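# Guide the ring along the buzz wire to its green end

## Task

Carry the ring along the wire until it reaches the green section at the far end, then release it so it hangs there on its own and move the gripper away. Nothing, the ring included, may ever touch the thin section of the wire, or the attempt fails at once. It only counts if the ring stays in place without the robot holding it.

## Robot and tools

Robot: one arm with seven rotary joints and a two-finger parallel gripper. The fingers point along the gripper's own +z axis and close along its y axis. The reported hand point sits midway between the finger pads as they would be when shut, roughly 2 cm short of the fingertips. Closing pushes the tips about 10 mm further along +z.

Frame: the scene frame has its origin on the table surface directly under the arm base. +z is up, +x is forward, and +y is to the left when facing along +x. The base itself may be slightly tilted. Positions are in metres. Orientations are quaternions in w, x, y, z order. At long reach the printed hand position can be off from the real one.

Tool execute_actions, argument "actions": a list holding zero or one item.
- Empty list: commands nothing and just reports the current state.
- Motion item {"rows": [...], "steps": n}: n is 1 to 15 control steps, each 1/30 s, and defaults to 15. "rows" holds 1 to 15 rows, one per step; if there are fewer rows than steps, the final row is reused. Each row is a single flat list of 8 numbers: seven absolute joint target angles in radians, in the order waist, shoulder, upper arm roll, elbow, forearm roll, wrist pitch, wrist roll, followed by the gripper opening. These are target positions, not offsets, in the same units the Joint positions line prints. Ranges: waist -6.283 to 6.283, shoulder -2.059 to 2.094, upper arm roll -6.283 to 6.283, elbow -0.192 to 3.927, forearm roll -6.283 to 6.283, wrist pitch -1.693 to 3.142, wrist roll -6.283 to 6.283. The opening runs from -1 (shut) to +1 (fully open, 0.084 m between pads).
- Wait item {"steps": n} with no rows: n up to 300. It lets that many steps pass since the previous result, counting your reply time.
- Optional "pictures" boolean switches camera images on or off. By default they come with every result.
A call is rejected, and nothing is sent, if any target is more than 0.010 rad outside a joint's stated range and further out than that joint's last reading. The true ends can differ from the stated ones by up to 0.010 rad. A target beyond the true end is clipped to it, and the result may then say "joint sent to its limit". That line may refer to an earlier, still-running action, and its absence proves nothing.

Motion limits: joint targets change by at most 3.14 rad/s. The joints accelerate over 0.16 s and are timed to finish together. On each step a target is clamped to within 0.623 rad of the measured angle. If the targets would put the hand over 70 mm from where it is measured to be, all of them are pulled back toward the current angles. So large moves need several calls. Between calls the arm keeps heading for the last row sent until it has nearly stopped or a step is HELD. After that, only a new action makes it move on or push harder.

Tool zoom_image: {"camera": name, "region": [x0, y0, x1, y1]} in pixels, origin at the top-left, at most 504 by 504 pixels. It gives a sharper crop of that camera's latest image. Cameras are cam_head_left, cam_head_right and cam_wrist, each 504x504. Calibration (intrinsics, distortion, T_world_to_cam) is supplied. It may be off by up to about 2.3 degrees and 9 mm. The wrist camera pose is derived from the joint readings.

Tool show_instructions: takes no arguments and shows the reference pages for the scene.

Tool finished_scene: {"scene": number}. Replying without any tool call also ends the session.

Result lines: the state line gives end_effector_position, end_effector_quat_wxyz and the linear and angular velocities. Joint positions and Joint velocities list the seven joints in order, then the finger gap in m and m/s. grip_measured is the measured opening on the same -1 to 1 scale you command. "joint command not followed" means a clearance check altered or blocked targets; mounting blocks and posts count as part of the arm. HELD marks steps where your row was not fully sent. MOTOR HOT appears from 65 °C. At 80 °C an OVER-TEMPERATURE FAULT brakes the arm until it cools.

Gripping: to hold the ring, keep commanding an opening well below grip_measured. The lower the command, the firmer the squeeze, up to about 24 N per pad. Shutting quickly can press harder than that. Sending back the same grip_measured still squeezes lightly.

Cautions: any contact between the ring, the gripper or anything else and the thin wire fails the game, so move slowly and check the clearance with zooms. If contact torque reaches a joint's load limit, the arm stops, backs that joint off and pauses for 10 s. Limits in N m: waist 47.5, shoulder 47.5, upper arm roll 28.5, elbow 28.5, forearm roll 28.5, wrist pitch 19, wrist roll 19. A carried load adds to these. Do not knock anything off the table. Avoid drops, slips, slams and hard pushes. Loose objects may occasionally get a brief nudge from outside. Holding loads heats the motors, even during thinking time. Faster, smoother work with less effort is preferred.

Each tool is called after ">>>" as a command line: name --argument value for each argument, lists and objects as JSON in quotes; but a table of rows of numbers goes row by row, as --pt "numbers of a row", without its own name.

Reference images:

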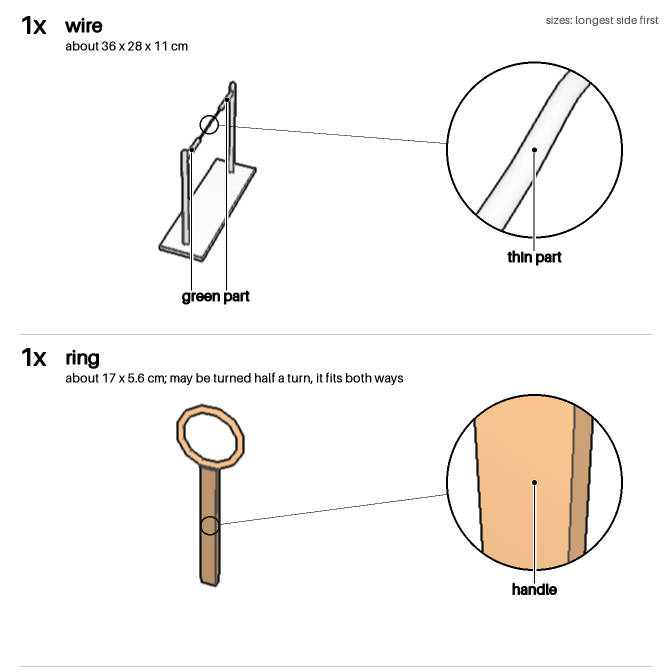

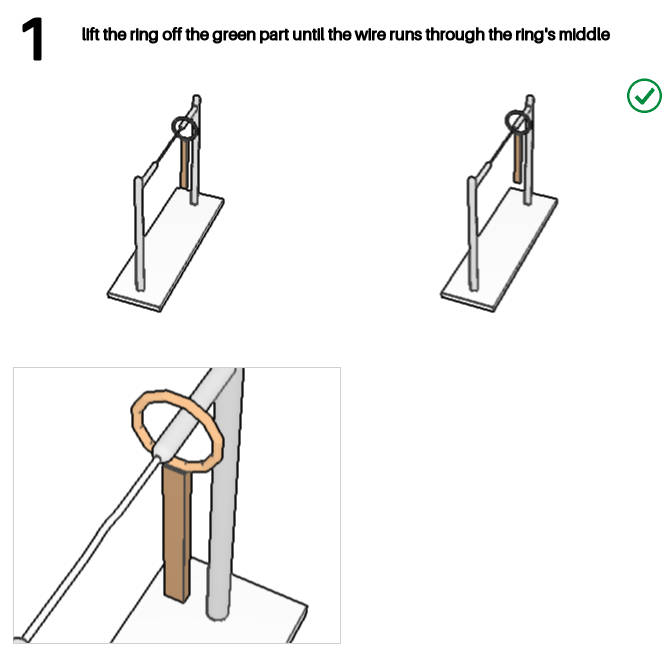

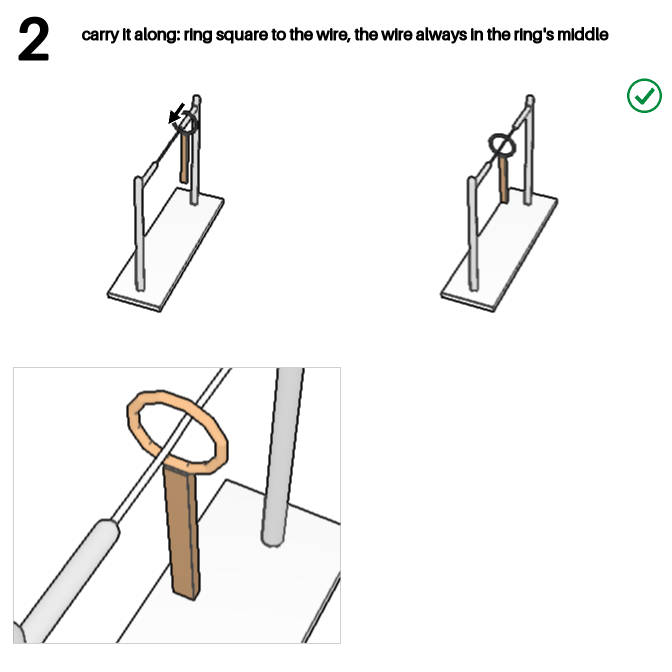

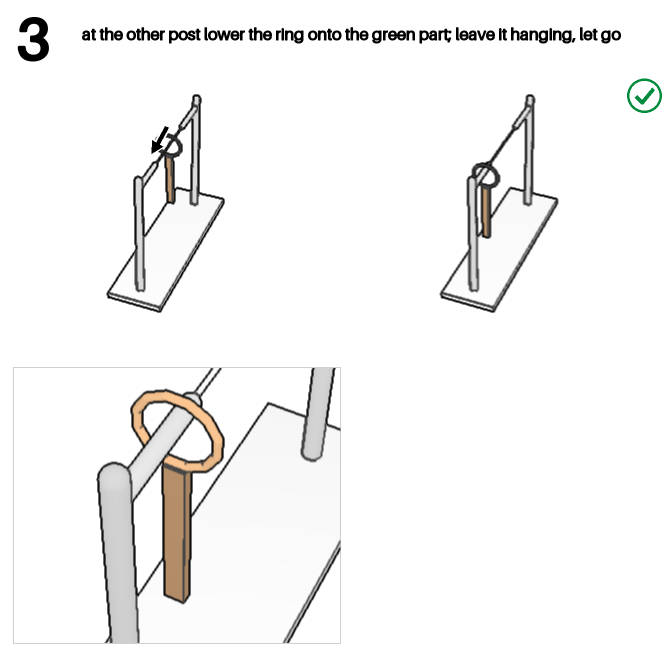

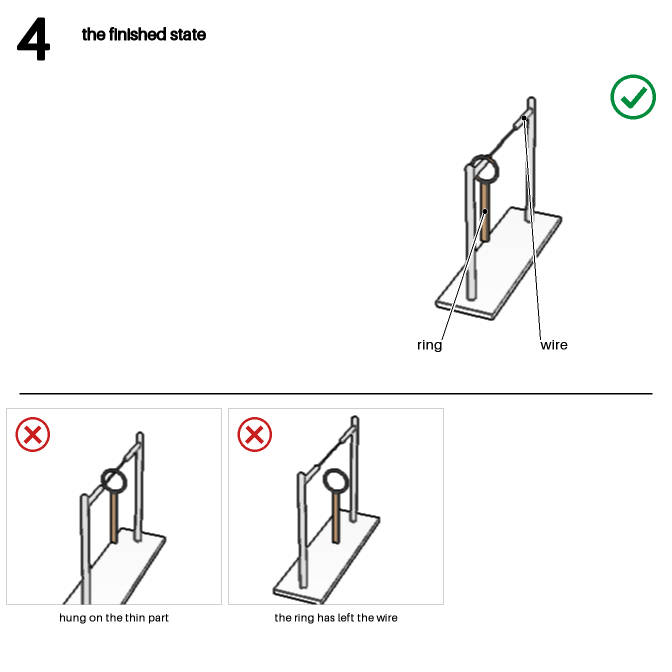

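## Session

>>> execute_actions --actions '[]'

Scene clock: 0.00 s of 4600.00 s.
end_effector_position=(+0.2611, -0.2834, +0.2420) grip_measured=+1.00 end_effector_quat_wxyz=(+0.082, +0.086, +0.988, +0.095) end_effector_velocity=(+0.001, +0.000, +0.001) end_effector_angular_velocity=(-0.002, -0.001, +0.003)
Joint positions: [-0.994 -0.128  0.059  0.708  0.33   0.91   2.15   0.084]
Joint velocities: [ 0.002 -0.001  0.     0.001 -0.    -0.    -0.    -0.   ]

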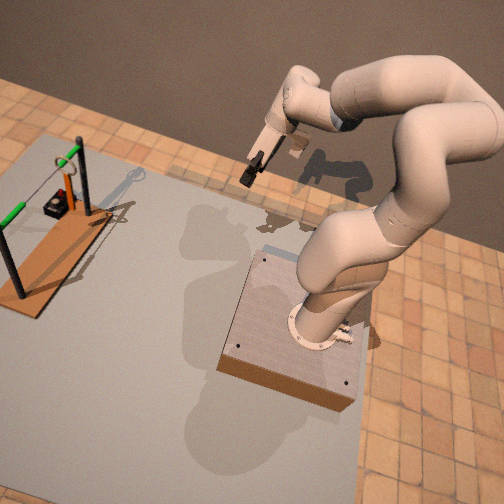

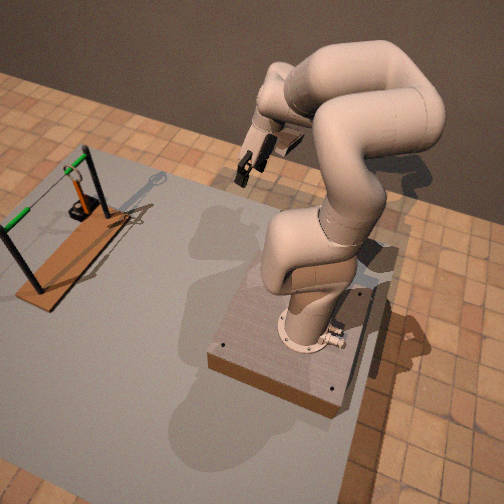

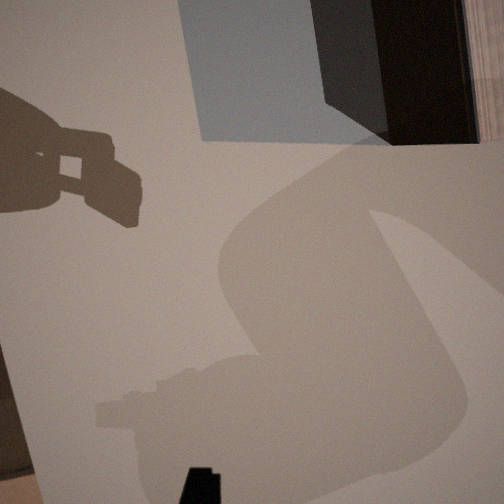

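>>> zoom_image --camera "cam_head_left" --region '[0, 120, 168, 330]'

>>> zoom_image --camera "cam_head_right" --region '[0, 130, 168, 320]'

Region (0, 120, 168, 330) of cam_head_left's 504x504 image, scaled by 2.400, with more detail than that image has; it fills the left 403 columns of this view, and the rest is white.

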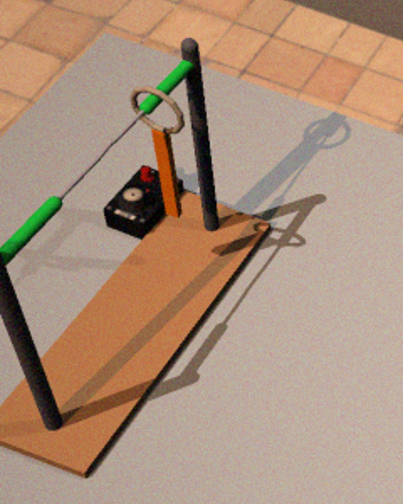

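Region (0, 130, 168, 320) of cam_head_right's 504x504 image, scaled by 2.653, with more detail than that image has; it fills the left 446 columns of this view, and the rest is white.

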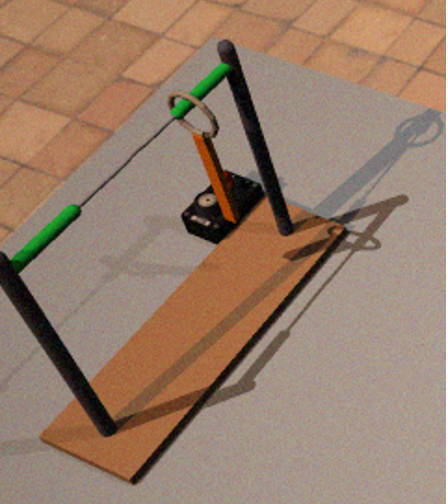

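>>> execute_actions --actions '[{"rows": [[-0.17,1.02,0,0.894,0,-1.527,0,0.2]], "steps": 15}]' --pictures false

>>> execute_actions --actions '[{"steps": 60}]'

Scene clock: 20.10 s of 4600.00 s.
end_effector_position=(+0.3596, -0.2586, +0.1547) grip_measured=+0.19 end_effector_quat_wxyz=(+0.048, -0.247, +0.968, +0.024) end_effector_velocity=(+0.202, +0.129, -0.226) end_effector_angular_velocity=(-0.320, -0.002, +1.469)
Joint positions: [-0.675  0.194  0.034  0.789  0.187  0.588  1.828  0.052]
Joint velocities: [ 0.661  0.732 -0.039  0.137 -0.242 -0.731 -0.732 -0.   ]
Steps of this call (steps 1 to 90: nothing new was sent; then 16.60 s passed at rest; steps 91 to 105: all 15 steps of this action). Readings (joint positions):
91: [-0.994 -0.128 0.059 0.708 0.330 0.910 2.150]
92: [-0.992 -0.126 0.059 0.709 0.329 0.907 2.147]
94: [-0.961 -0.095 0.052 0.720 0.311 0.873 2.113]
98: [-0.843 0.023 0.047 0.751 0.253 0.760 2.000]
105: the state above

Scene clock: 30.73 s of 4600.00 s.
end_effector_position=(+0.4676, -0.1897, +0.0432) grip_measured=+0.19 end_effector_quat_wxyz=(+0.055, -0.636, +0.764, -0.098) end_effector_velocity=(-0.001, -0.000, -0.001) end_effector_angular_velocity=(+0.001, +0.001, -0.002)
Joint positions: [-0.367  0.595  0.008  0.871  0.072  0.056  1.303  0.052]
Joint velocities: [-0.001  0.001  0.    -0.001  0.    -0.     0.001 -0.   ]
TORQUE FAULT: the external load on joint 2 (shoulder) reached its load limit, and the arm stopped for 10 seconds. The arm's remaining commands of this call were not run. Joint 2 (shoulder) moved back by up to 3 degrees. The arm holds there, with its grip as last carried out, and accepts commands again: back off and push less far. The arm stops again, at the same cost, whenever a joint's load reaches its limit.
The stop began at step 19 of this call (marked STOPPED below). From that step on the arm followed nothing that you had sent. Nothing is kept back now, and the robot has no last target.
Steps of this call (steps 1 to 18: the robot went on to your last target; steps 19 to 319: the stop). Readings (joint positions):
1: [-0.653 0.219 0.033 0.794 0.179 0.563 1.803]
2: [-0.632 0.244 0.032 0.798 0.171 0.538 1.778]
4: [-0.592 0.295 0.029 0.806 0.156 0.487 1.728]
8: [-0.520 0.400 0.024 0.821 0.129 0.382 1.623]
19: [-0.363 0.645 0.009 0.878 0.071 0.050 1.301] STOPPED
319: the state above
camera_calibration (this result's frames):
cam_wrist: T_world_to_cam=[[-0.961099, 0.171392, -0.216597, 0.525054], [0.178493, 0.983848, -0.0135059, 0.162797], [0.210784, -0.0516416, -0.976168, 0.0682285], [0, 0, 0, 1]] pos_world=[0.461189, -0.246635, 0.182526]

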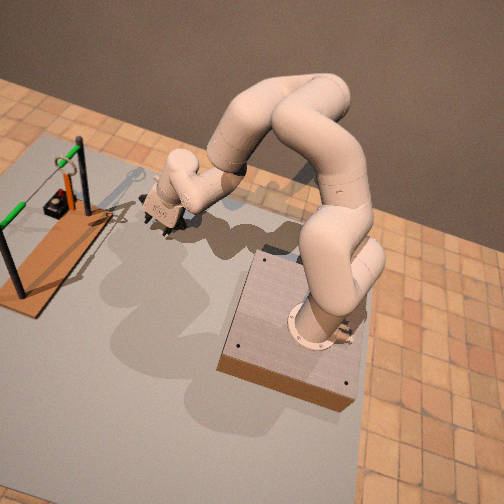

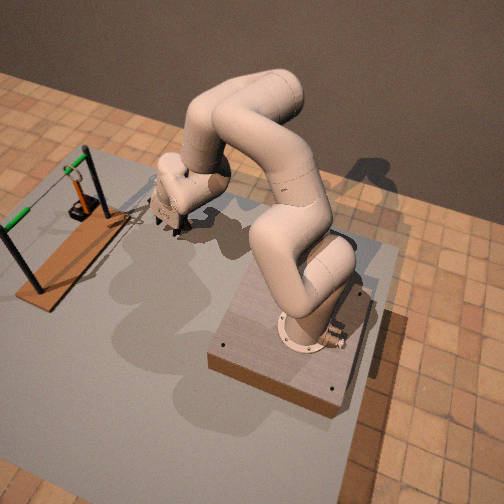

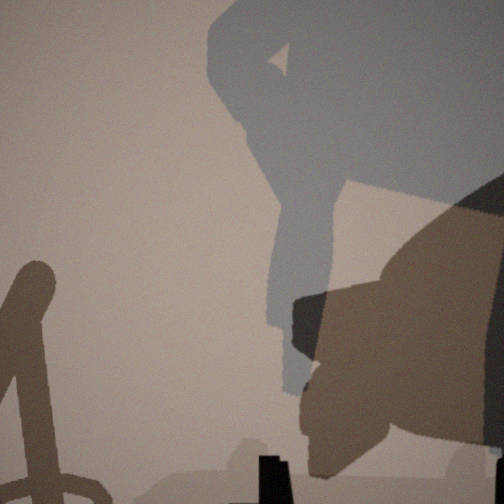

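>>> execute_actions --actions '[{"rows": [[-0.3,0.3,0,0.6,0,-0.1,1.0,0.2]], "steps": 15}]' --pictures false

>>> execute_actions --actions '[{"rows": [[-0.17,0.3,0,0.6,0,-1.4,0,0.2]], "steps": 15}]' --pictures false

>>> execute_actions --actions '[{"steps": 45}]' --pictures false

>>> execute_actions --actions '[{"rows": [[-0.17,1.02,0,0.894,0,-1.527,0,0.2]], "steps": 15}]' --pictures false

>>> execute_actions --actions '[{"steps": 45}]'

Scene clock: 35.33 s of 4600.00 s.
end_effector_position=(+0.4564, -0.1515, +0.1226) grip_measured=+0.19 end_effector_quat_wxyz=(-0.064, +0.771, -0.606, +0.187) end_effector_velocity=(-0.013, +0.010, +0.020) end_effector_angular_velocity=(-0.068, -0.031, +0.137)
Joint positions: [-0.302  0.31   0.     0.609  0.003 -0.094  1.011  0.052]
Joint velocities: [ 0.018 -0.093 -0.011 -0.098 -0.025 -0.057 -0.114 -0.   ]
Steps of this call (steps 1 to 90: nothing new was sent; then 1.10 s passed at rest; steps 91 to 105: all 15 steps of this action). Readings (joint positions):
91: [-0.367 0.595 0.008 0.871 0.072 0.056 1.303]
92: [-0.367 0.593 0.008 0.869 0.072 0.055 1.300]
94: [-0.360 0.562 0.005 0.838 0.063 0.037 1.265]
98: [-0.326 0.414 0.004 0.707 0.028 -0.039 1.119]
105: the state above

Scene clock: 35.83 s of 4600.00 s.
end_effector_position=(+0.5437, -0.1287, +0.2373) grip_measured=+0.19 end_effector_quat_wxyz=(-0.051, +0.838, -0.309, +0.447) end_effector_velocity=(+0.136, +0.045, +0.341) end_effector_angular_velocity=(-1.335, -1.088, +0.915)
Joint positions: [-0.216  0.302  0.     0.602  0.    -0.629  0.475  0.052]
Joint velocities: [ 0.129 -0.005  0.002 -0.002 -0.001 -1.371 -1.301  0.   ]
Steps of this call (steps 1 to 15: all 15 steps of this action). Readings (joint positions):
1: [-0.302 0.308 -0.000 0.607 0.002 -0.096 1.008]
2: [-0.301 0.306 -0.000 0.605 0.001 -0.100 1.003]
4: [-0.294 0.305 -0.002 0.602 0.001 -0.136 0.965]
8: [-0.257 0.303 0.000 0.603 0.001 -0.313 0.789]
15: the state above

Scene clock: 37.33 s of 4600.00 s.
end_effector_position=(+0.5409, -0.1006, +0.4349) grip_measured=+0.19 end_effector_quat_wxyz=(+0.073, +0.656, -0.059, +0.749) end_effector_velocity=(-0.000, -0.001, -0.002) end_effector_angular_velocity=(+0.001, +0.004, -0.001)
Joint positions: [-0.17   0.3   -0.     0.6    0.    -1.4    0.     0.052]
Joint velocities: [-0.001  0.003  0.    -0.001  0.    -0.     0.001  0.   ]
Steps of this call (steps 1 to 45: the robot went on to your last target). Readings (joint positions):
1: [-0.212 0.302 0.000 0.602 0.000 -0.675 0.433]
2: [-0.208 0.302 0.000 0.602 0.000 -0.721 0.394]
4: [-0.202 0.301 0.000 0.601 0.000 -0.814 0.326]
8: [-0.191 0.301 -0.000 0.601 0.000 -1.000 0.218]
45: the state above
The arm was judged still, so your last target was given up. Only a new action makes it travel on or press farther. Fingers that are still opening or closing keep moving.

Scene clock: 37.83 s of 4600.00 s.
end_effector_position=(+0.5720, -0.1075, +0.2975) grip_measured=+0.19 end_effector_quat_wxyz=(+0.068, +0.710, -0.065, +0.698) end_effector_velocity=(+0.019, -0.006, -0.349) end_effector_angular_velocity=(+0.072, +0.379, -0.002)
Joint positions: [-0.17   0.679  0.     0.76   0.    -1.469 -0.     0.052]
Joint velocities: [ 0.     0.87   0.     0.338  0.    -0.147 -0.    -0.   ]
Steps of this call (steps 1 to 15: all 15 steps of this action). Readings (joint positions):
1: [-0.170 0.300 -0.000 0.600 0.000 -1.400 0.000]
2: [-0.170 0.302 -0.000 0.601 -0.000 -1.401 0.000]
4: [-0.170 0.334 -0.000 0.619 -0.000 -1.409 0.000]
8: [-0.170 0.474 0.000 0.679 0.000 -1.434 -0.000]
15: the state above

Scene clock: 39.33 s of 4600.00 s.
end_effector_position=(+0.5615, -0.1065, +0.1586) grip_measured=+0.19 end_effector_quat_wxyz=(+0.063, +0.760, -0.069, +0.643) end_effector_velocity=(-0.001, +0.000, -0.001) end_effector_angular_velocity=(+0.000, +0.002, -0.000)
Joint positions: [-0.17   1.02  -0.     0.894  0.    -1.527  0.     0.052]
Joint velocities: [ 0.     0.     0.    -0.002  0.    -0.     0.     0.   ]
Steps of this call (steps 1 to 45: the robot went on to your last target). Readings (joint positions):
1: [-0.170 0.708 0.000 0.771 0.000 -1.474 -0.000]
2: [-0.170 0.737 0.000 0.783 0.000 -1.479 -0.000]
4: [-0.170 0.794 0.000 0.805 0.000 -1.488 -0.000]
8: [-0.170 0.907 0.000 0.850 0.000 -1.508 -0.000]
45: the state above
The arm was judged still, so your last target was given up. Only a new action makes it travel on or press farther. Fingers that are still opening or closing keep moving.
camera_calibration (this result's frames):
cam_wrist: T_world_to_cam=[[-0.189302, -0.981879, 0.00882888, 0.0340709], [-0.191305, 0.0280606, -0.981129, 0.325023], [0.963103, -0.187418, -0.193151, -0.39563], [0, 0, 0, 1]] pos_world=[0.449661, -0.0498152, 0.242173]

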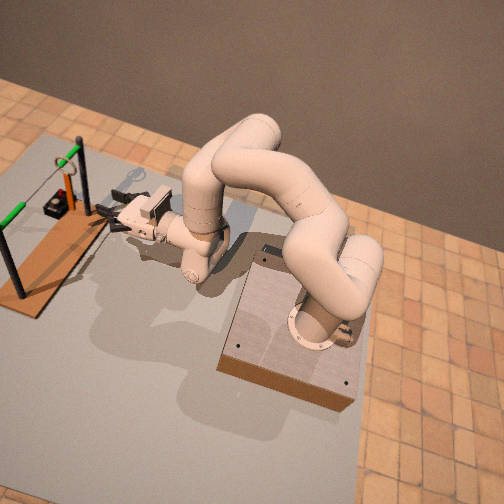

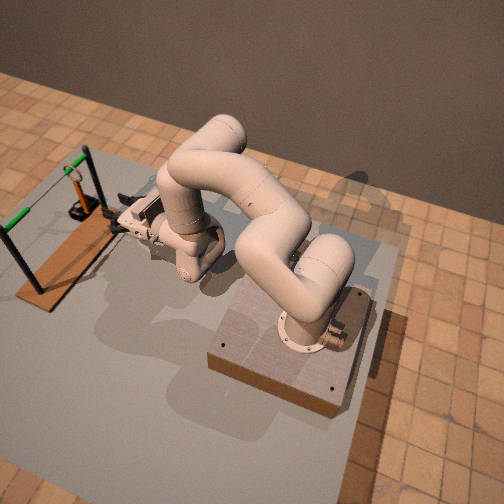

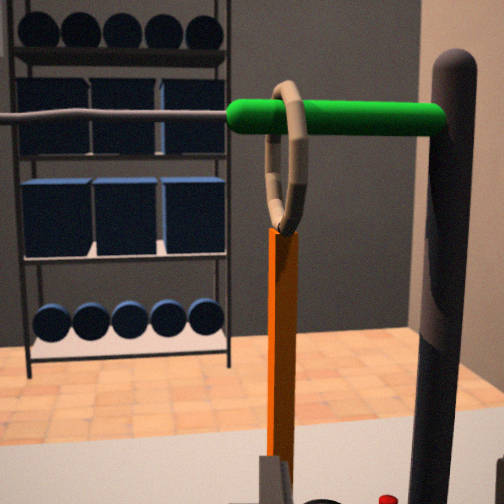

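>>> execute_actions --actions '[{"rows": [[-0.138,1.02,0,0.894,0,-1.527,0,0.2],[-0.138,1.02,0,0.894,0,-1.527,0,0.2],[-0.138,1.02,0,0.894,0,-1.527,0,0.2],[-0.138,1.02,0,0.894,0,-1.527,0,0.2],[-0.138,1.02,0,0.894,0,-1.527,0,0.2],[-0.138,1.02,0,0.894,0,-1.527,0,0.2],[-0.138,1.065,0,1.126,0,-1.339,0,0.2]], "steps": 15}]' --pictures false

>>> execute_actions --actions '[{"steps": 20}]'

Scene clock: 50.00 s of 4600.00 s.
end_effector_position=(+0.6222, -0.0981, +0.1598) grip_measured=+0.19 end_effector_quat_wxyz=(+0.054, +0.759, -0.057, +0.646) end_effector_velocity=(+0.137, -0.018, +0.016) end_effector_angular_velocity=(-0.002, -0.013, +0.006)
Joint positions: [-0.139  1.056 -0.     1.089  0.    -1.373  0.     0.052]
Joint velocities: [ 0.004  0.078  0.001  0.463 -0.001  0.371 -0.001  0.   ]
Steps of this call (steps 1 to 90: nothing new was sent; then 7.17 s passed at rest; steps 91 to 105: all 15 steps of this action). Readings (joint positions):
91: [-0.170 1.020 -0.000 0.894 0.000 -1.527 0.000]
92: [-0.169 1.020 -0.000 0.894 0.000 -1.527 0.000]
94: [-0.159 1.020 -0.001 0.894 0.000 -1.527 0.000]
98: [-0.142 1.020 0.001 0.896 -0.000 -1.525 -0.000]
105: the state above

Scene clock: 50.67 s of 4600.00 s.
end_effector_position=(+0.6327, -0.0992, +0.1583) grip_measured=+0.19 end_effector_quat_wxyz=(+0.053, +0.761, -0.057, +0.643) end_effector_velocity=(-0.000, -0.000, -0.001) end_effector_angular_velocity=(+0.000, +0.001, -0.000)
Joint positions: [-0.138  1.065 -0.     1.126 -0.    -1.339 -0.     0.052]
Joint velocities: [-0.     0.     0.    -0.    -0.     0.001 -0.    -0.   ]
Steps of this call (steps 1 to 20: the robot went on to your last target). Readings (joint positions):
1: [-0.139 1.058 -0.000 1.101 0.000 -1.363 0.000]
2: [-0.138 1.060 -0.000 1.108 0.000 -1.356 0.000]
4: [-0.138 1.063 -0.000 1.116 0.000 -1.347 0.000]
8: [-0.138 1.065 -0.000 1.123 0.000 -1.341 -0.000]
20: the state above
camera_calibration (this result's frames):
cam_wrist: T_world_to_cam=[[-0.157795, -0.987431, 0.00896301, 0.0342114], [-0.193417, 0.0220053, -0.98087, 0.338793], [0.968344, -0.15651, -0.194458, -0.463021], [0, 0, 0, 1]] pos_world=[0.51929, -0.0461414, 0.241967]

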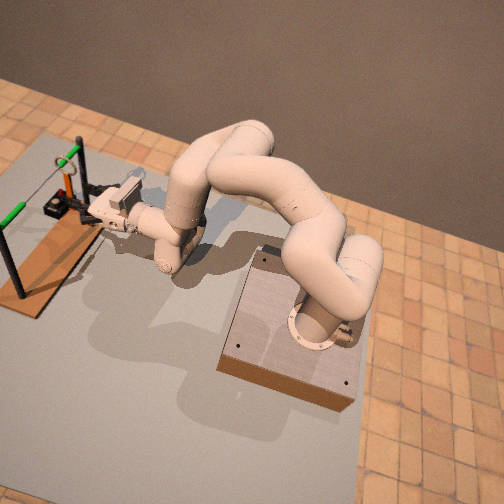

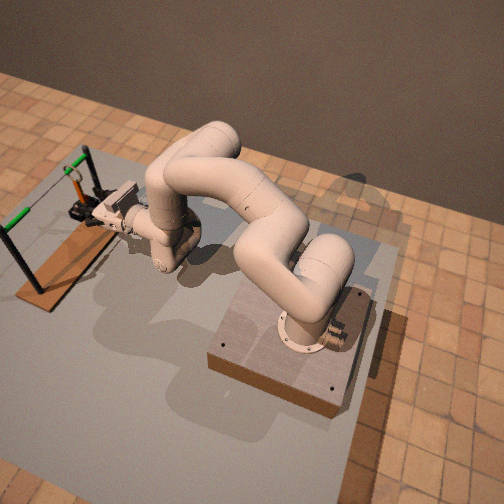

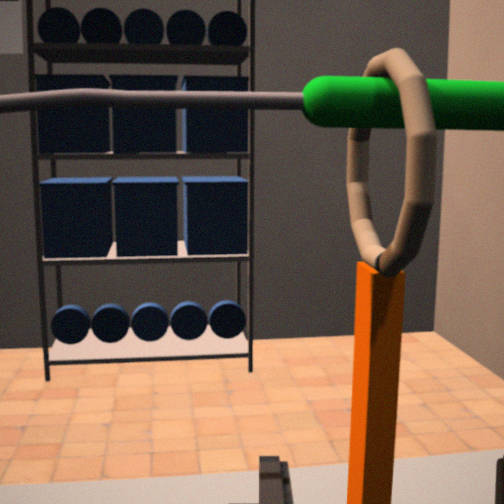

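>>> execute_actions --actions '[{"rows": [[-0.138,1.101,0,1.248,0,-1.253,0,0.2]], "steps": 15}]' --pictures false

>>> execute_actions --actions '[{"steps": 10}]'

>>> zoom_image --camera "cam_head_right" --region '[30, 140, 150, 260]'

Scene clock: 56.10 s of 4600.00 s.
end_effector_position=(+0.6636, -0.1041, +0.1577) grip_measured=+0.19 end_effector_quat_wxyz=(+0.053, +0.762, -0.057, +0.643) end_effector_velocity=(+0.006, -0.001, +0.001) end_effector_angular_velocity=(+0.001, -0.001, +0.000)
Joint positions: [-0.138  1.1   -0.     1.246 -0.    -1.254 -0.     0.052]
Joint velocities: [ 0.     0.005 -0.     0.021 -0.     0.015  0.001 -0.   ]
Steps of this call (steps 1 to 15: the robot went on to your last target; steps 16 to 90: nothing new was sent; then 1.93 s passed at rest; steps 91 to 105: all 15 steps of this action). Readings (joint positions):
91: [-0.138 1.065 0.000 1.126 0.000 -1.339 -0.000]
92: [-0.138 1.066 -0.000 1.128 -0.000 -1.337 0.000]
94: [-0.138 1.075 -0.000 1.156 -0.000 -1.316 -0.000]
98: [-0.138 1.093 0.000 1.226 0.000 -1.270 0.000]
105: the state above

Scene clock: 56.43 s of 4600.00 s.
end_effector_position=(+0.6642, -0.1042, +0.1579) grip_measured=+0.19 end_effector_quat_wxyz=(+0.053, +0.761, -0.057, +0.643) end_effector_velocity=(+0.000, -0.001, +0.000) end_effector_angular_velocity=(-0.001, -0.001, -0.001)
Joint positions: [-0.138  1.101 -0.     1.248 -0.    -1.253 -0.     0.052]
Joint velocities: [-0.001  0.001  0.     0.002  0.     0.    -0.001 -0.   ]
Steps of this call (steps 1 to 10: the robot went on to your last target). Readings (joint positions):
1: [-0.138 1.101 -0.000 1.246 -0.000 -1.254 -0.000]
2: [-0.138 1.101 -0.000 1.247 -0.000 -1.254 -0.000]
4: [-0.138 1.101 -0.000 1.247 -0.000 -1.253 -0.000]
8: [-0.138 1.101 -0.000 1.248 -0.000 -1.253 -0.000]
10: the state above
camera_calibration (this result's frames):
cam_wrist: T_world_to_cam=[[-0.157784, -0.987433, 0.00896078, 0.0342846], [-0.193396, 0.0220019, -0.980874, 0.344601], [0.96835, -0.156499, -0.194437, -0.494365], [0, 0, 0, 1]] pos_world=[0.550773, -0.0510961, 0.24158]

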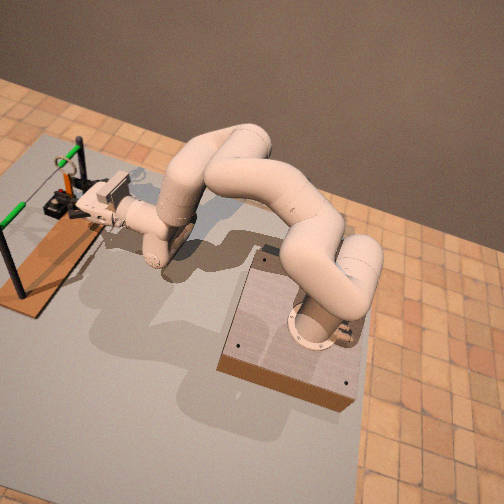

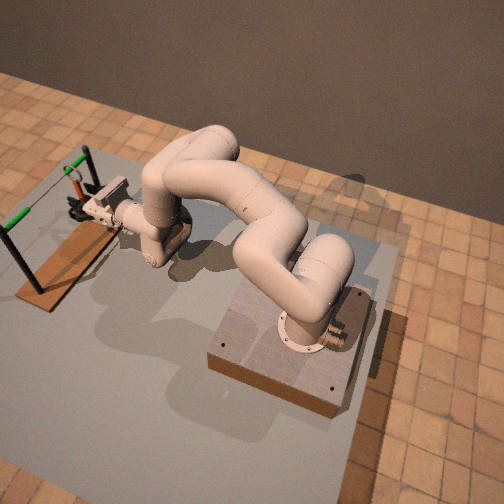

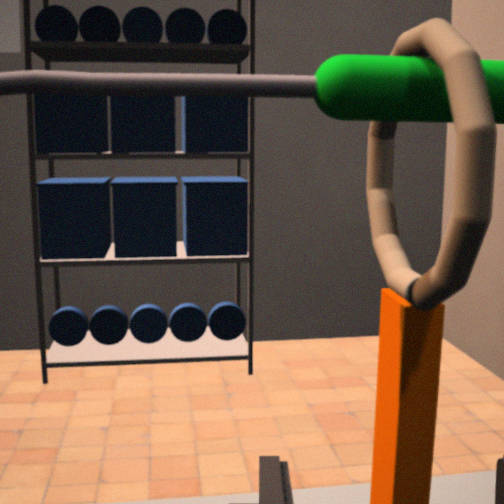

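Region (30, 140, 150, 260) of cam_head_right's 504x504 image, scaled by 4.200, with more detail than that image has.

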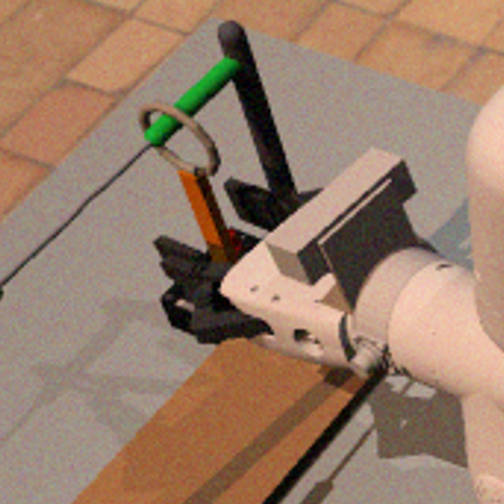

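>>> execute_actions --actions '[{"rows": [[-0.138,1.101,0,1.248,0,-1.253,0,-0.3],[-0.138,1.101,0,1.248,0,-1.253,0,-0.3],[-0.138,1.101,0,1.248,0,-1.253,0,-0.3],[-0.138,1.101,0,1.248,0,-1.253,0,-0.3],[-0.138,1.101,0,1.248,0,-1.253,0,-0.6],[-0.138,1.101,0,1.248,0,-1.253,0,-0.6],[-0.138,1.101,0,1.248,0,-1.253,0,-0.6],[-0.138,1.101,0,1.248,0,-1.253,0,-0.75],[-0.138,1.101,0,1.248,0,-1.253,0,-0.75],[-0.138,1.101,0,1.248,0,-1.253,0,-0.85],[-0.138,1.101,0,1.248,0,-1.253,0,-0.85],[-0.138,1.101,0,1.248,0,-1.253,0,-1]], "steps": 15}]' --pictures false

>>> execute_actions --actions '[{"steps": 20}]'

Scene clock: 60.67 s of 4600.00 s.
end_effector_position=(+0.6643, -0.1042, +0.1579) grip_measured=-0.82 end_effector_quat_wxyz=(+0.053, +0.761, -0.057, +0.644) end_effector_velocity=(+0.001, -0.000, +0.001) end_effector_angular_velocity=(+0.000, -0.002, -0.000)
Joint positions: [-0.138  1.101  0.     1.248 -0.    -1.253 -0.     0.008]
Joint velocities: [ 0.    -0.001 -0.     0.001  0.    -0.     0.    -0.   ]
Steps of this call (steps 1 to 15: the robot went on to your last target; steps 16 to 90: nothing new was sent; then 0.73 s passed at rest; steps 91 to 105: all 15 steps of this action). Readings (joint positions):
91: [-0.138 1.101 0.000 1.248 -0.000 -1.253 0.000]
92: [-0.138 1.101 -0.000 1.248 -0.000 -1.253 -0.000]
94: [-0.138 1.101 -0.000 1.248 0.000 -1.253 0.000]
98: [-0.138 1.101 -0.000 1.248 -0.000 -1.253 0.000]
105: the state above

Scene clock: 61.33 s of 4600.00 s.
end_effector_position=(+0.6643, -0.1042, +0.1579) grip_measured=-0.82 end_effector_quat_wxyz=(+0.053, +0.761, -0.057, +0.644) end_effector_velocity=(+0.001, +0.001, +0.001) end_effector_angular_velocity=(-0.001, -0.002, +0.002)
Joint positions: [-0.138  1.101  0.     1.248 -0.    -1.253 -0.     0.008]
Joint velocities: [ 0.002 -0.002  0.    -0.     0.     0.    -0.001 -0.   ]
Steps of this call (steps 1 to 15: the robot went on to your last target; steps 16 to 20: nothing new was sent). Readings (joint positions):
1: [-0.138 1.101 0.000 1.248 -0.000 -1.253 -0.000]
2: [-0.138 1.101 0.000 1.248 -0.000 -1.253 -0.000]
4: [-0.138 1.101 0.000 1.248 -0.000 -1.253 -0.000]
8: [-0.138 1.101 0.000 1.248 -0.000 -1.253 -0.000]
20: the state above
The arm was judged still, so your last target was given up. Only a new action makes it travel on or press farther. Fingers that are still opening or closing keep moving.
camera_calibration (this result's frames):
cam_wrist: T_world_to_cam=[[-0.157773, -0.987435, 0.00895766, 0.0342848], [-0.193333, 0.0219925, -0.980887, 0.344594], [0.968365, -0.156489, -0.194373, -0.494423], [0, 0, 0, 1]] pos_world=[0.550812, -0.0510963, 0.241598]

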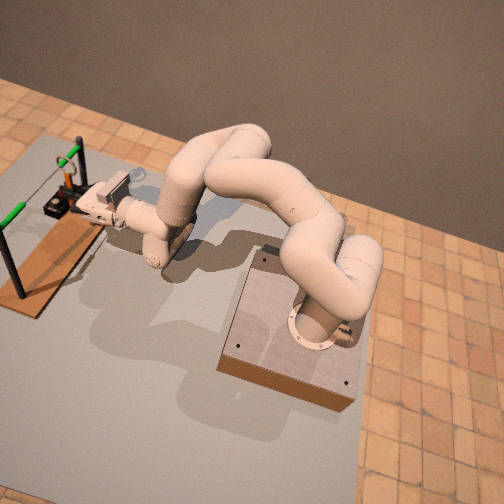

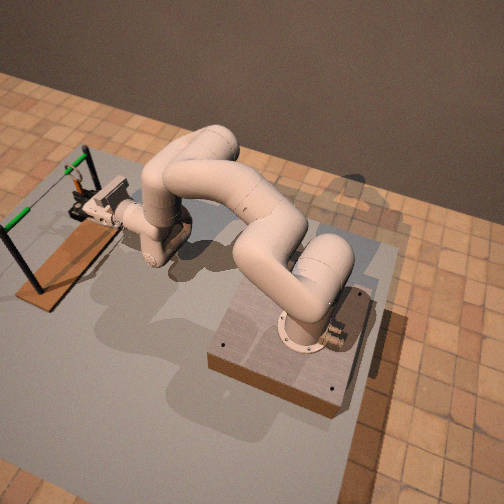

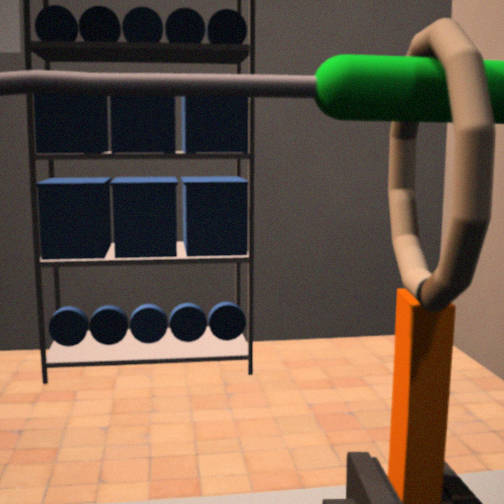

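>>> execute_actions --actions '[{"rows": [[-0.138,1.085,0,1.236,0,-1.249,0,-1],[-0.138,1.085,0,1.236,0,-1.249,0,-1],[-0.138,1.085,0,1.236,0,-1.249,0,-1],[-0.138,1.07,0,1.225,0,-1.245,0,-1],[-0.138,1.07,0,1.225,0,-1.245,0,-1],[-0.138,1.07,0,1.225,0,-1.245,0,-1],[-0.138,1.054,0,1.213,0,-1.241,0,-1]], "steps": 15}]' --pictures false

>>> execute_actions --actions '[{"steps": 10}]'

>>> zoom_image --camera "cam_head_left" --region '[0, 130, 120, 250]'

Scene clock: 67.07 s of 4600.00 s.
end_effector_position=(+0.6639, -0.1040, +0.1722) grip_measured=-0.82 end_effector_quat_wxyz=(+0.053, +0.761, -0.057, +0.644) end_effector_velocity=(-0.003, +0.001, +0.003) end_effector_angular_velocity=(+0.001, +0.012, +0.000)
Joint positions: [-0.138  1.056 -0.     1.215  0.    -1.242  0.     0.008]
Joint velocities: [ 0.    -0.023  0.    -0.027  0.     0.009 -0.001 -0.   ]
Steps of this call (steps 1 to 90: nothing new was sent; then 2.23 s passed at rest; steps 91 to 105: all 15 steps of this action). Readings (joint positions):
91: [-0.138 1.101 -0.000 1.248 0.000 -1.253 0.000]
92: [-0.138 1.100 0.000 1.247 0.000 -1.253 0.000]
94: [-0.138 1.095 -0.000 1.243 0.000 -1.251 0.000]
98: [-0.138 1.078 -0.000 1.231 0.000 -1.247 0.000]
105: the state above

Scene clock: 67.40 s of 4600.00 s.
end_effector_position=(+0.6638, -0.1040, +0.1726) grip_measured=-0.82 end_effector_quat_wxyz=(+0.053, +0.761, -0.057, +0.643) end_effector_velocity=(+0.001, -0.000, +0.002) end_effector_angular_velocity=(-0.001, -0.003, +0.000)
Joint positions: [-0.138  1.054  0.     1.213  0.    -1.241 -0.     0.008]
Joint velocities: [-0.    -0.002 -0.     0.001 -0.     0.    -0.    -0.   ]
Steps of this call (steps 1 to 10: the robot went on to your last target). Readings (joint positions):
1: [-0.138 1.056 -0.000 1.214 0.000 -1.241 0.000]
2: [-0.138 1.055 -0.000 1.214 0.000 -1.241 0.000]
4: [-0.138 1.055 0.000 1.213 0.000 -1.241 -0.000]
8: [-0.138 1.054 0.000 1.213 0.000 -1.241 -0.000]
10: the state above
camera_calibration (this result's frames):
cam_wrist: T_world_to_cam=[[-0.157784, -0.987433, 0.00895846, 0.0342585], [-0.193462, 0.022015, -0.980861, 0.359032], [0.968337, -0.156498, -0.194505, -0.491021], [0, 0, 0, 1]] pos_world=[0.550339, -0.0509198, 0.256347]

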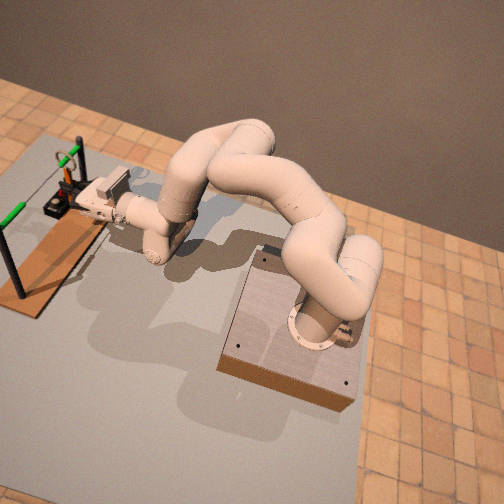

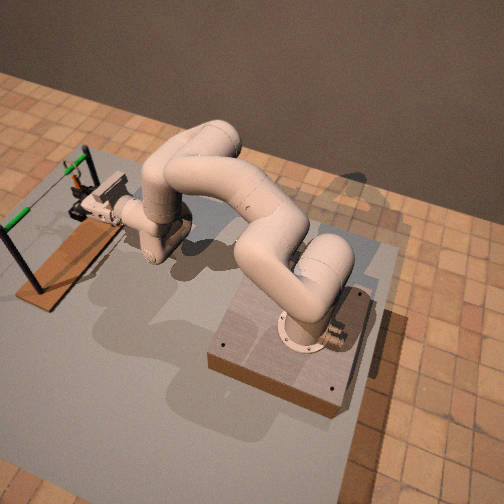

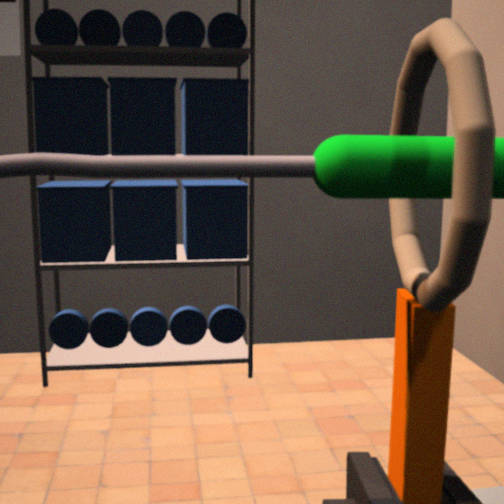

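Region (0, 130, 120, 250) of cam_head_left's 504x504 image, scaled by 4.200, with more detail than that image has.

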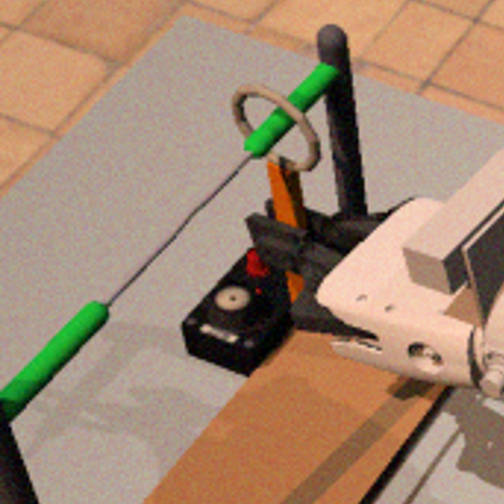

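>>> execute_actions --actions '[{"rows": [[-0.133,1.054,0,1.213,0,-1.241,0,-1],[-0.128,1.054,0,1.213,0,-1.241,0,-1],[-0.123,1.054,0,1.213,0,-1.241,0,-1],[-0.118,1.054,0,1.213,0,-1.241,0,-1],[-0.113,1.053,0,1.21,0,-1.243,0,-1],[-0.108,1.053,0,1.21,0,-1.243,0,-1],[-0.103,1.053,0,1.21,0,-1.243,0,-1],[-0.098,1.053,0,1.21,0,-1.243,0,-1],[-0.093,1.052,0,1.207,0,-1.245,0,-1],[-0.088,1.052,0,1.207,0,-1.245,0,-1],[-0.083,1.052,0,1.207,0,-1.245,0,-1]], "steps": 15}]' --pictures false

>>> execute_actions --actions '[{"steps": 8}]'

>>> zoom_image --camera "cam_head_left" --region '[0, 130, 120, 250]'

Scene clock: 74.40 s of 4600.00 s.
end_effector_position=(+0.6668, -0.0711, +0.1725) grip_measured=-0.82 end_effector_quat_wxyz=(+0.037, +0.763, -0.039, +0.644) end_effector_velocity=(+0.003, +0.055, -0.002) end_effector_angular_velocity=(+0.004, +0.004, +0.081)
Joint positions: [-0.09   1.052  0.001  1.208 -0.    -1.244 -0.     0.008]
Joint velocities: [ 0.078 -0.002  0.004 -0.011 -0.001 -0.006  0.    -0.   ]
Steps of this call (steps 1 to 15: the robot went on to your last target; steps 16 to 90: nothing new was sent; then 3.50 s passed at rest; steps 91 to 105: all 15 steps of this action). Readings (joint positions):
91: [-0.138 1.054 -0.000 1.213 -0.000 -1.241 -0.000]
92: [-0.138 1.054 -0.000 1.213 0.000 -1.241 0.000]
94: [-0.135 1.054 -0.001 1.213 0.000 -1.241 0.000]
98: [-0.120 1.054 -0.000 1.212 0.000 -1.242 0.000]
105: the state above

Scene clock: 74.67 s of 4600.00 s.
end_effector_position=(+0.6670, -0.0679, +0.1725) grip_measured=-0.82 end_effector_quat_wxyz=(+0.036, +0.763, -0.037, +0.645) end_effector_velocity=(-0.000, +0.003, -0.002) end_effector_angular_velocity=(+0.000, +0.003, +0.004)
Joint positions: [-0.084  1.052 -0.     1.207  0.    -1.245  0.     0.008]
Joint velocities: [ 0.003  0.002  0.001 -0.001 -0.    -0.    -0.001 -0.   ]
Steps of this call (steps 1 to 8: the robot went on to your last target). Readings (joint positions):
1: [-0.087 1.052 0.001 1.208 -0.000 -1.245 -0.000]
2: [-0.086 1.052 0.001 1.207 -0.000 -1.245 -0.000]
4: [-0.085 1.052 0.000 1.207 -0.000 -1.245 -0.000]
8: the state above
camera_calibration (this result's frames):
cam_wrist: T_world_to_cam=[[-0.104252, -0.994506, 0.00942694, 0.0341588], [-0.194654, 0.0111081, -0.980809, 0.358792], [0.975316, -0.104086, -0.194743, -0.489564], [0, 0, 0, 1]] pos_world=[0.550881, -0.0209713, 0.256245]

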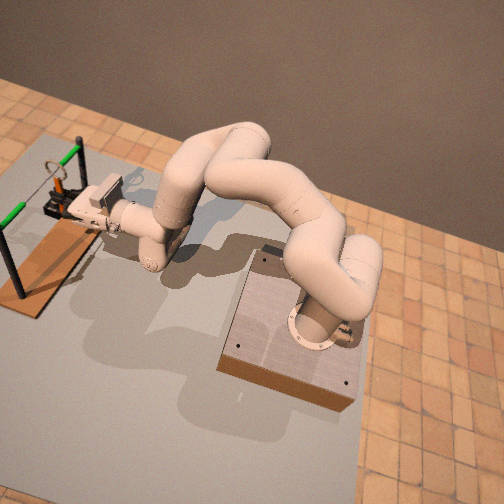

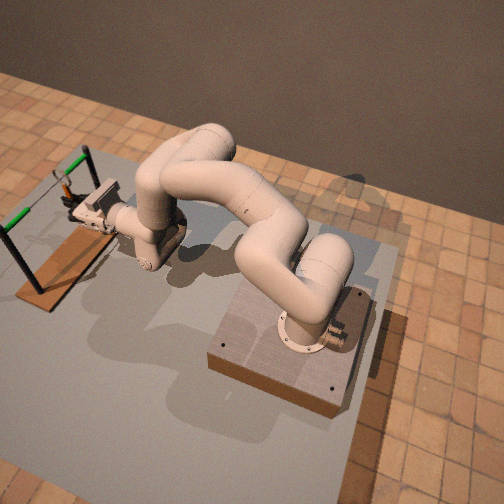

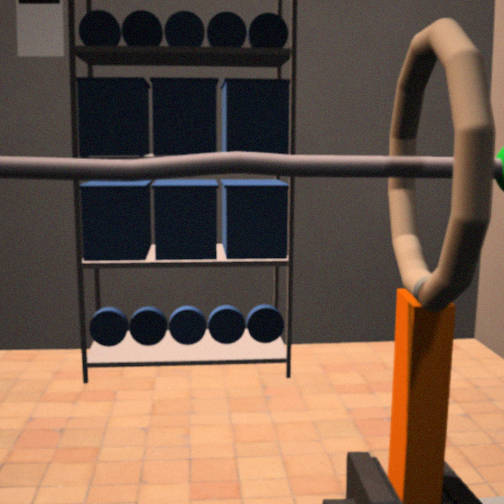

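Region (0, 130, 120, 250) of cam_head_left's 504x504 image, scaled by 4.200, with more detail than that image has.

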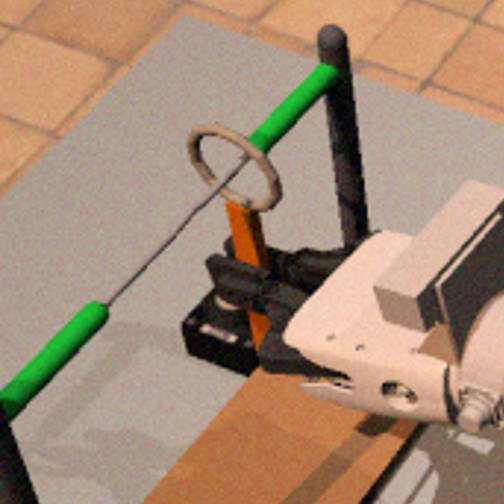

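>>> execute_actions --actions '[{"rows": [[-0.078,1.052,0,1.207,0,-1.245,0,-1],[-0.072,1.052,0,1.207,0,-1.245,0,-1],[-0.066,1.052,0,1.207,0,-1.245,0,-1],[-0.06,1.052,0,1.207,0,-1.245,0,-1],[-0.054,1.051,0,1.204,0,-1.247,0,-1],[-0.048,1.051,0,1.204,0,-1.247,0,-1],[-0.042,1.051,0,1.204,0,-1.247,0,-1],[-0.036,1.051,0,1.204,0,-1.247,0,-1],[-0.03,1.051,0,1.204,0,-1.247,0,-1],[-0.024,1.051,0,1.204,0,-1.247,0,-1],[-0.018,1.051,0,1.204,0,-1.247,0,-1],[-0.012,1.051,0,1.204,0,-1.247,0,-1]], "steps": 15}]' --pictures false

>>> execute_actions --actions '[{"steps": 10}]'

>>> zoom_image --camera "cam_head_left" --region '[0, 130, 120, 250]'

>>> zoom_image --camera "cam_head_right" --region '[0, 140, 120, 260]'

Scene clock: 80.20 s of 4600.00 s.
end_effector_position=(+0.6692, -0.0271, +0.1722) grip_measured=-0.82 end_effector_quat_wxyz=(+0.016, +0.764, -0.014, +0.645) end_effector_velocity=(+0.003, +0.091, -0.002) end_effector_angular_velocity=(+0.008, +0.002, +0.134)
Joint positions: [-0.024  1.051  0.001  1.204 -0.    -1.247 -0.     0.008]
Joint velocities: [ 0.128  0.001  0.01  -0.001 -0.002 -0.001  0.    -0.   ]
Steps of this call (steps 1 to 15: the robot went on to your last target; steps 16 to 90: nothing new was sent; then 2.03 s passed at rest; steps 91 to 105: all 15 steps of this action). Readings (joint positions):
91: [-0.083 1.052 -0.000 1.207 -0.000 -1.245 0.000]
92: [-0.083 1.052 -0.000 1.207 0.000 -1.245 0.000]
94: [-0.080 1.052 -0.001 1.207 0.000 -1.245 0.000]
98: [-0.062 1.052 -0.000 1.206 0.000 -1.246 0.000]
105: the state above

Scene clock: 80.53 s of 4600.00 s.
end_effector_position=(+0.6694, -0.0203, +0.1722) grip_measured=-0.82 end_effector_quat_wxyz=(+0.013, +0.764, -0.009, +0.645) end_effector_velocity=(+0.001, +0.005, +0.001) end_effector_angular_velocity=(+0.004, -0.002, +0.007)
Joint positions: [-0.013  1.051 -0.     1.204  0.    -1.247  0.     0.008]
Joint velocities: [ 0.006 -0.001  0.002  0.001 -0.     0.     0.002  0.   ]
Steps of this call (steps 1 to 10: the robot went on to your last target). Readings (joint positions):
1: [-0.020 1.051 0.001 1.204 -0.000 -1.247 -0.000]
2: [-0.017 1.051 0.001 1.204 -0.000 -1.247 -0.000]
4: [-0.015 1.051 0.000 1.204 -0.000 -1.247 -0.000]
8: [-0.013 1.051 -0.000 1.204 0.000 -1.247 0.000]
10: the state above
camera_calibration (this result's frames):
cam_wrist: T_world_to_cam=[[-0.0334329, -0.999394, 0.00966912, 0.0341306], [-0.195492, -0.00294844, -0.980701, 0.358653], [0.980135, -0.034678, -0.195275, -0.488754], [0, 0, 0, 1]] pos_world=[0.550299, 0.0182185, 0.25596]

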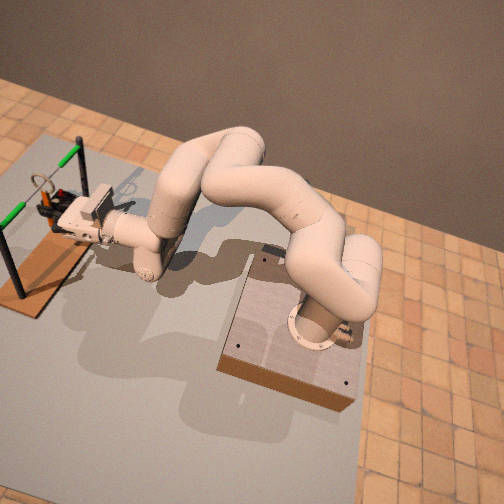

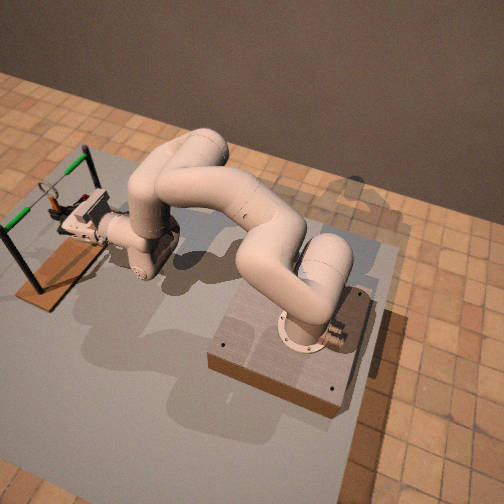

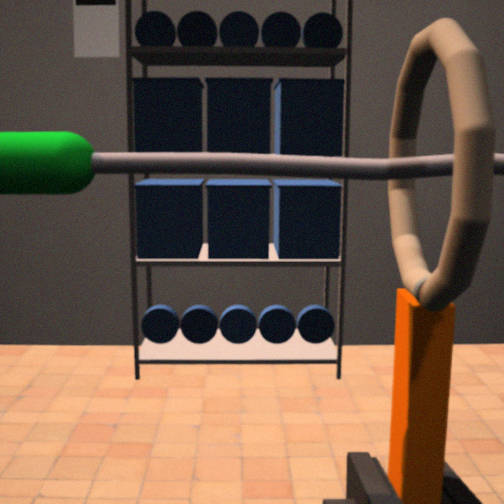

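Region (0, 130, 120, 250) of cam_head_left's 504x504 image, scaled by 4.200, with more detail than that image has.

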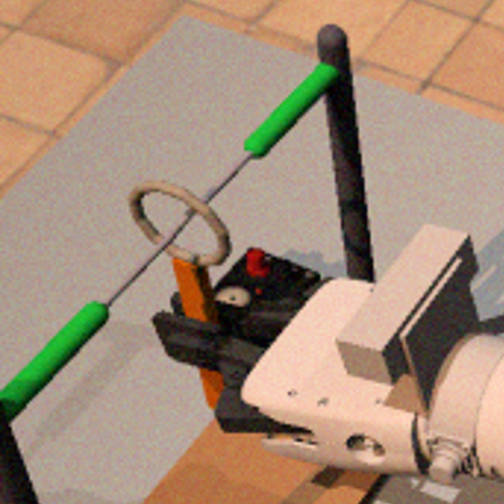

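Region (0, 140, 120, 260) of cam_head_right's 504x504 image, scaled by 4.200, with more detail than that image has.

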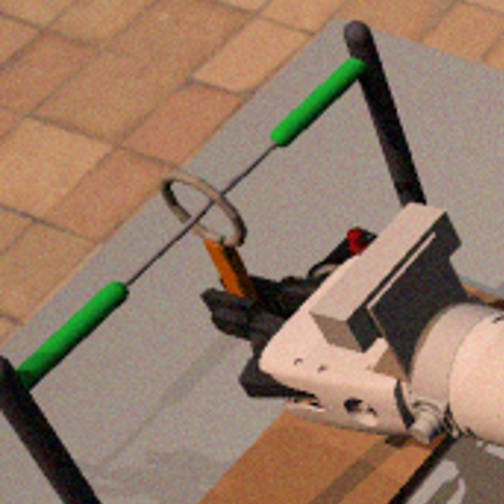

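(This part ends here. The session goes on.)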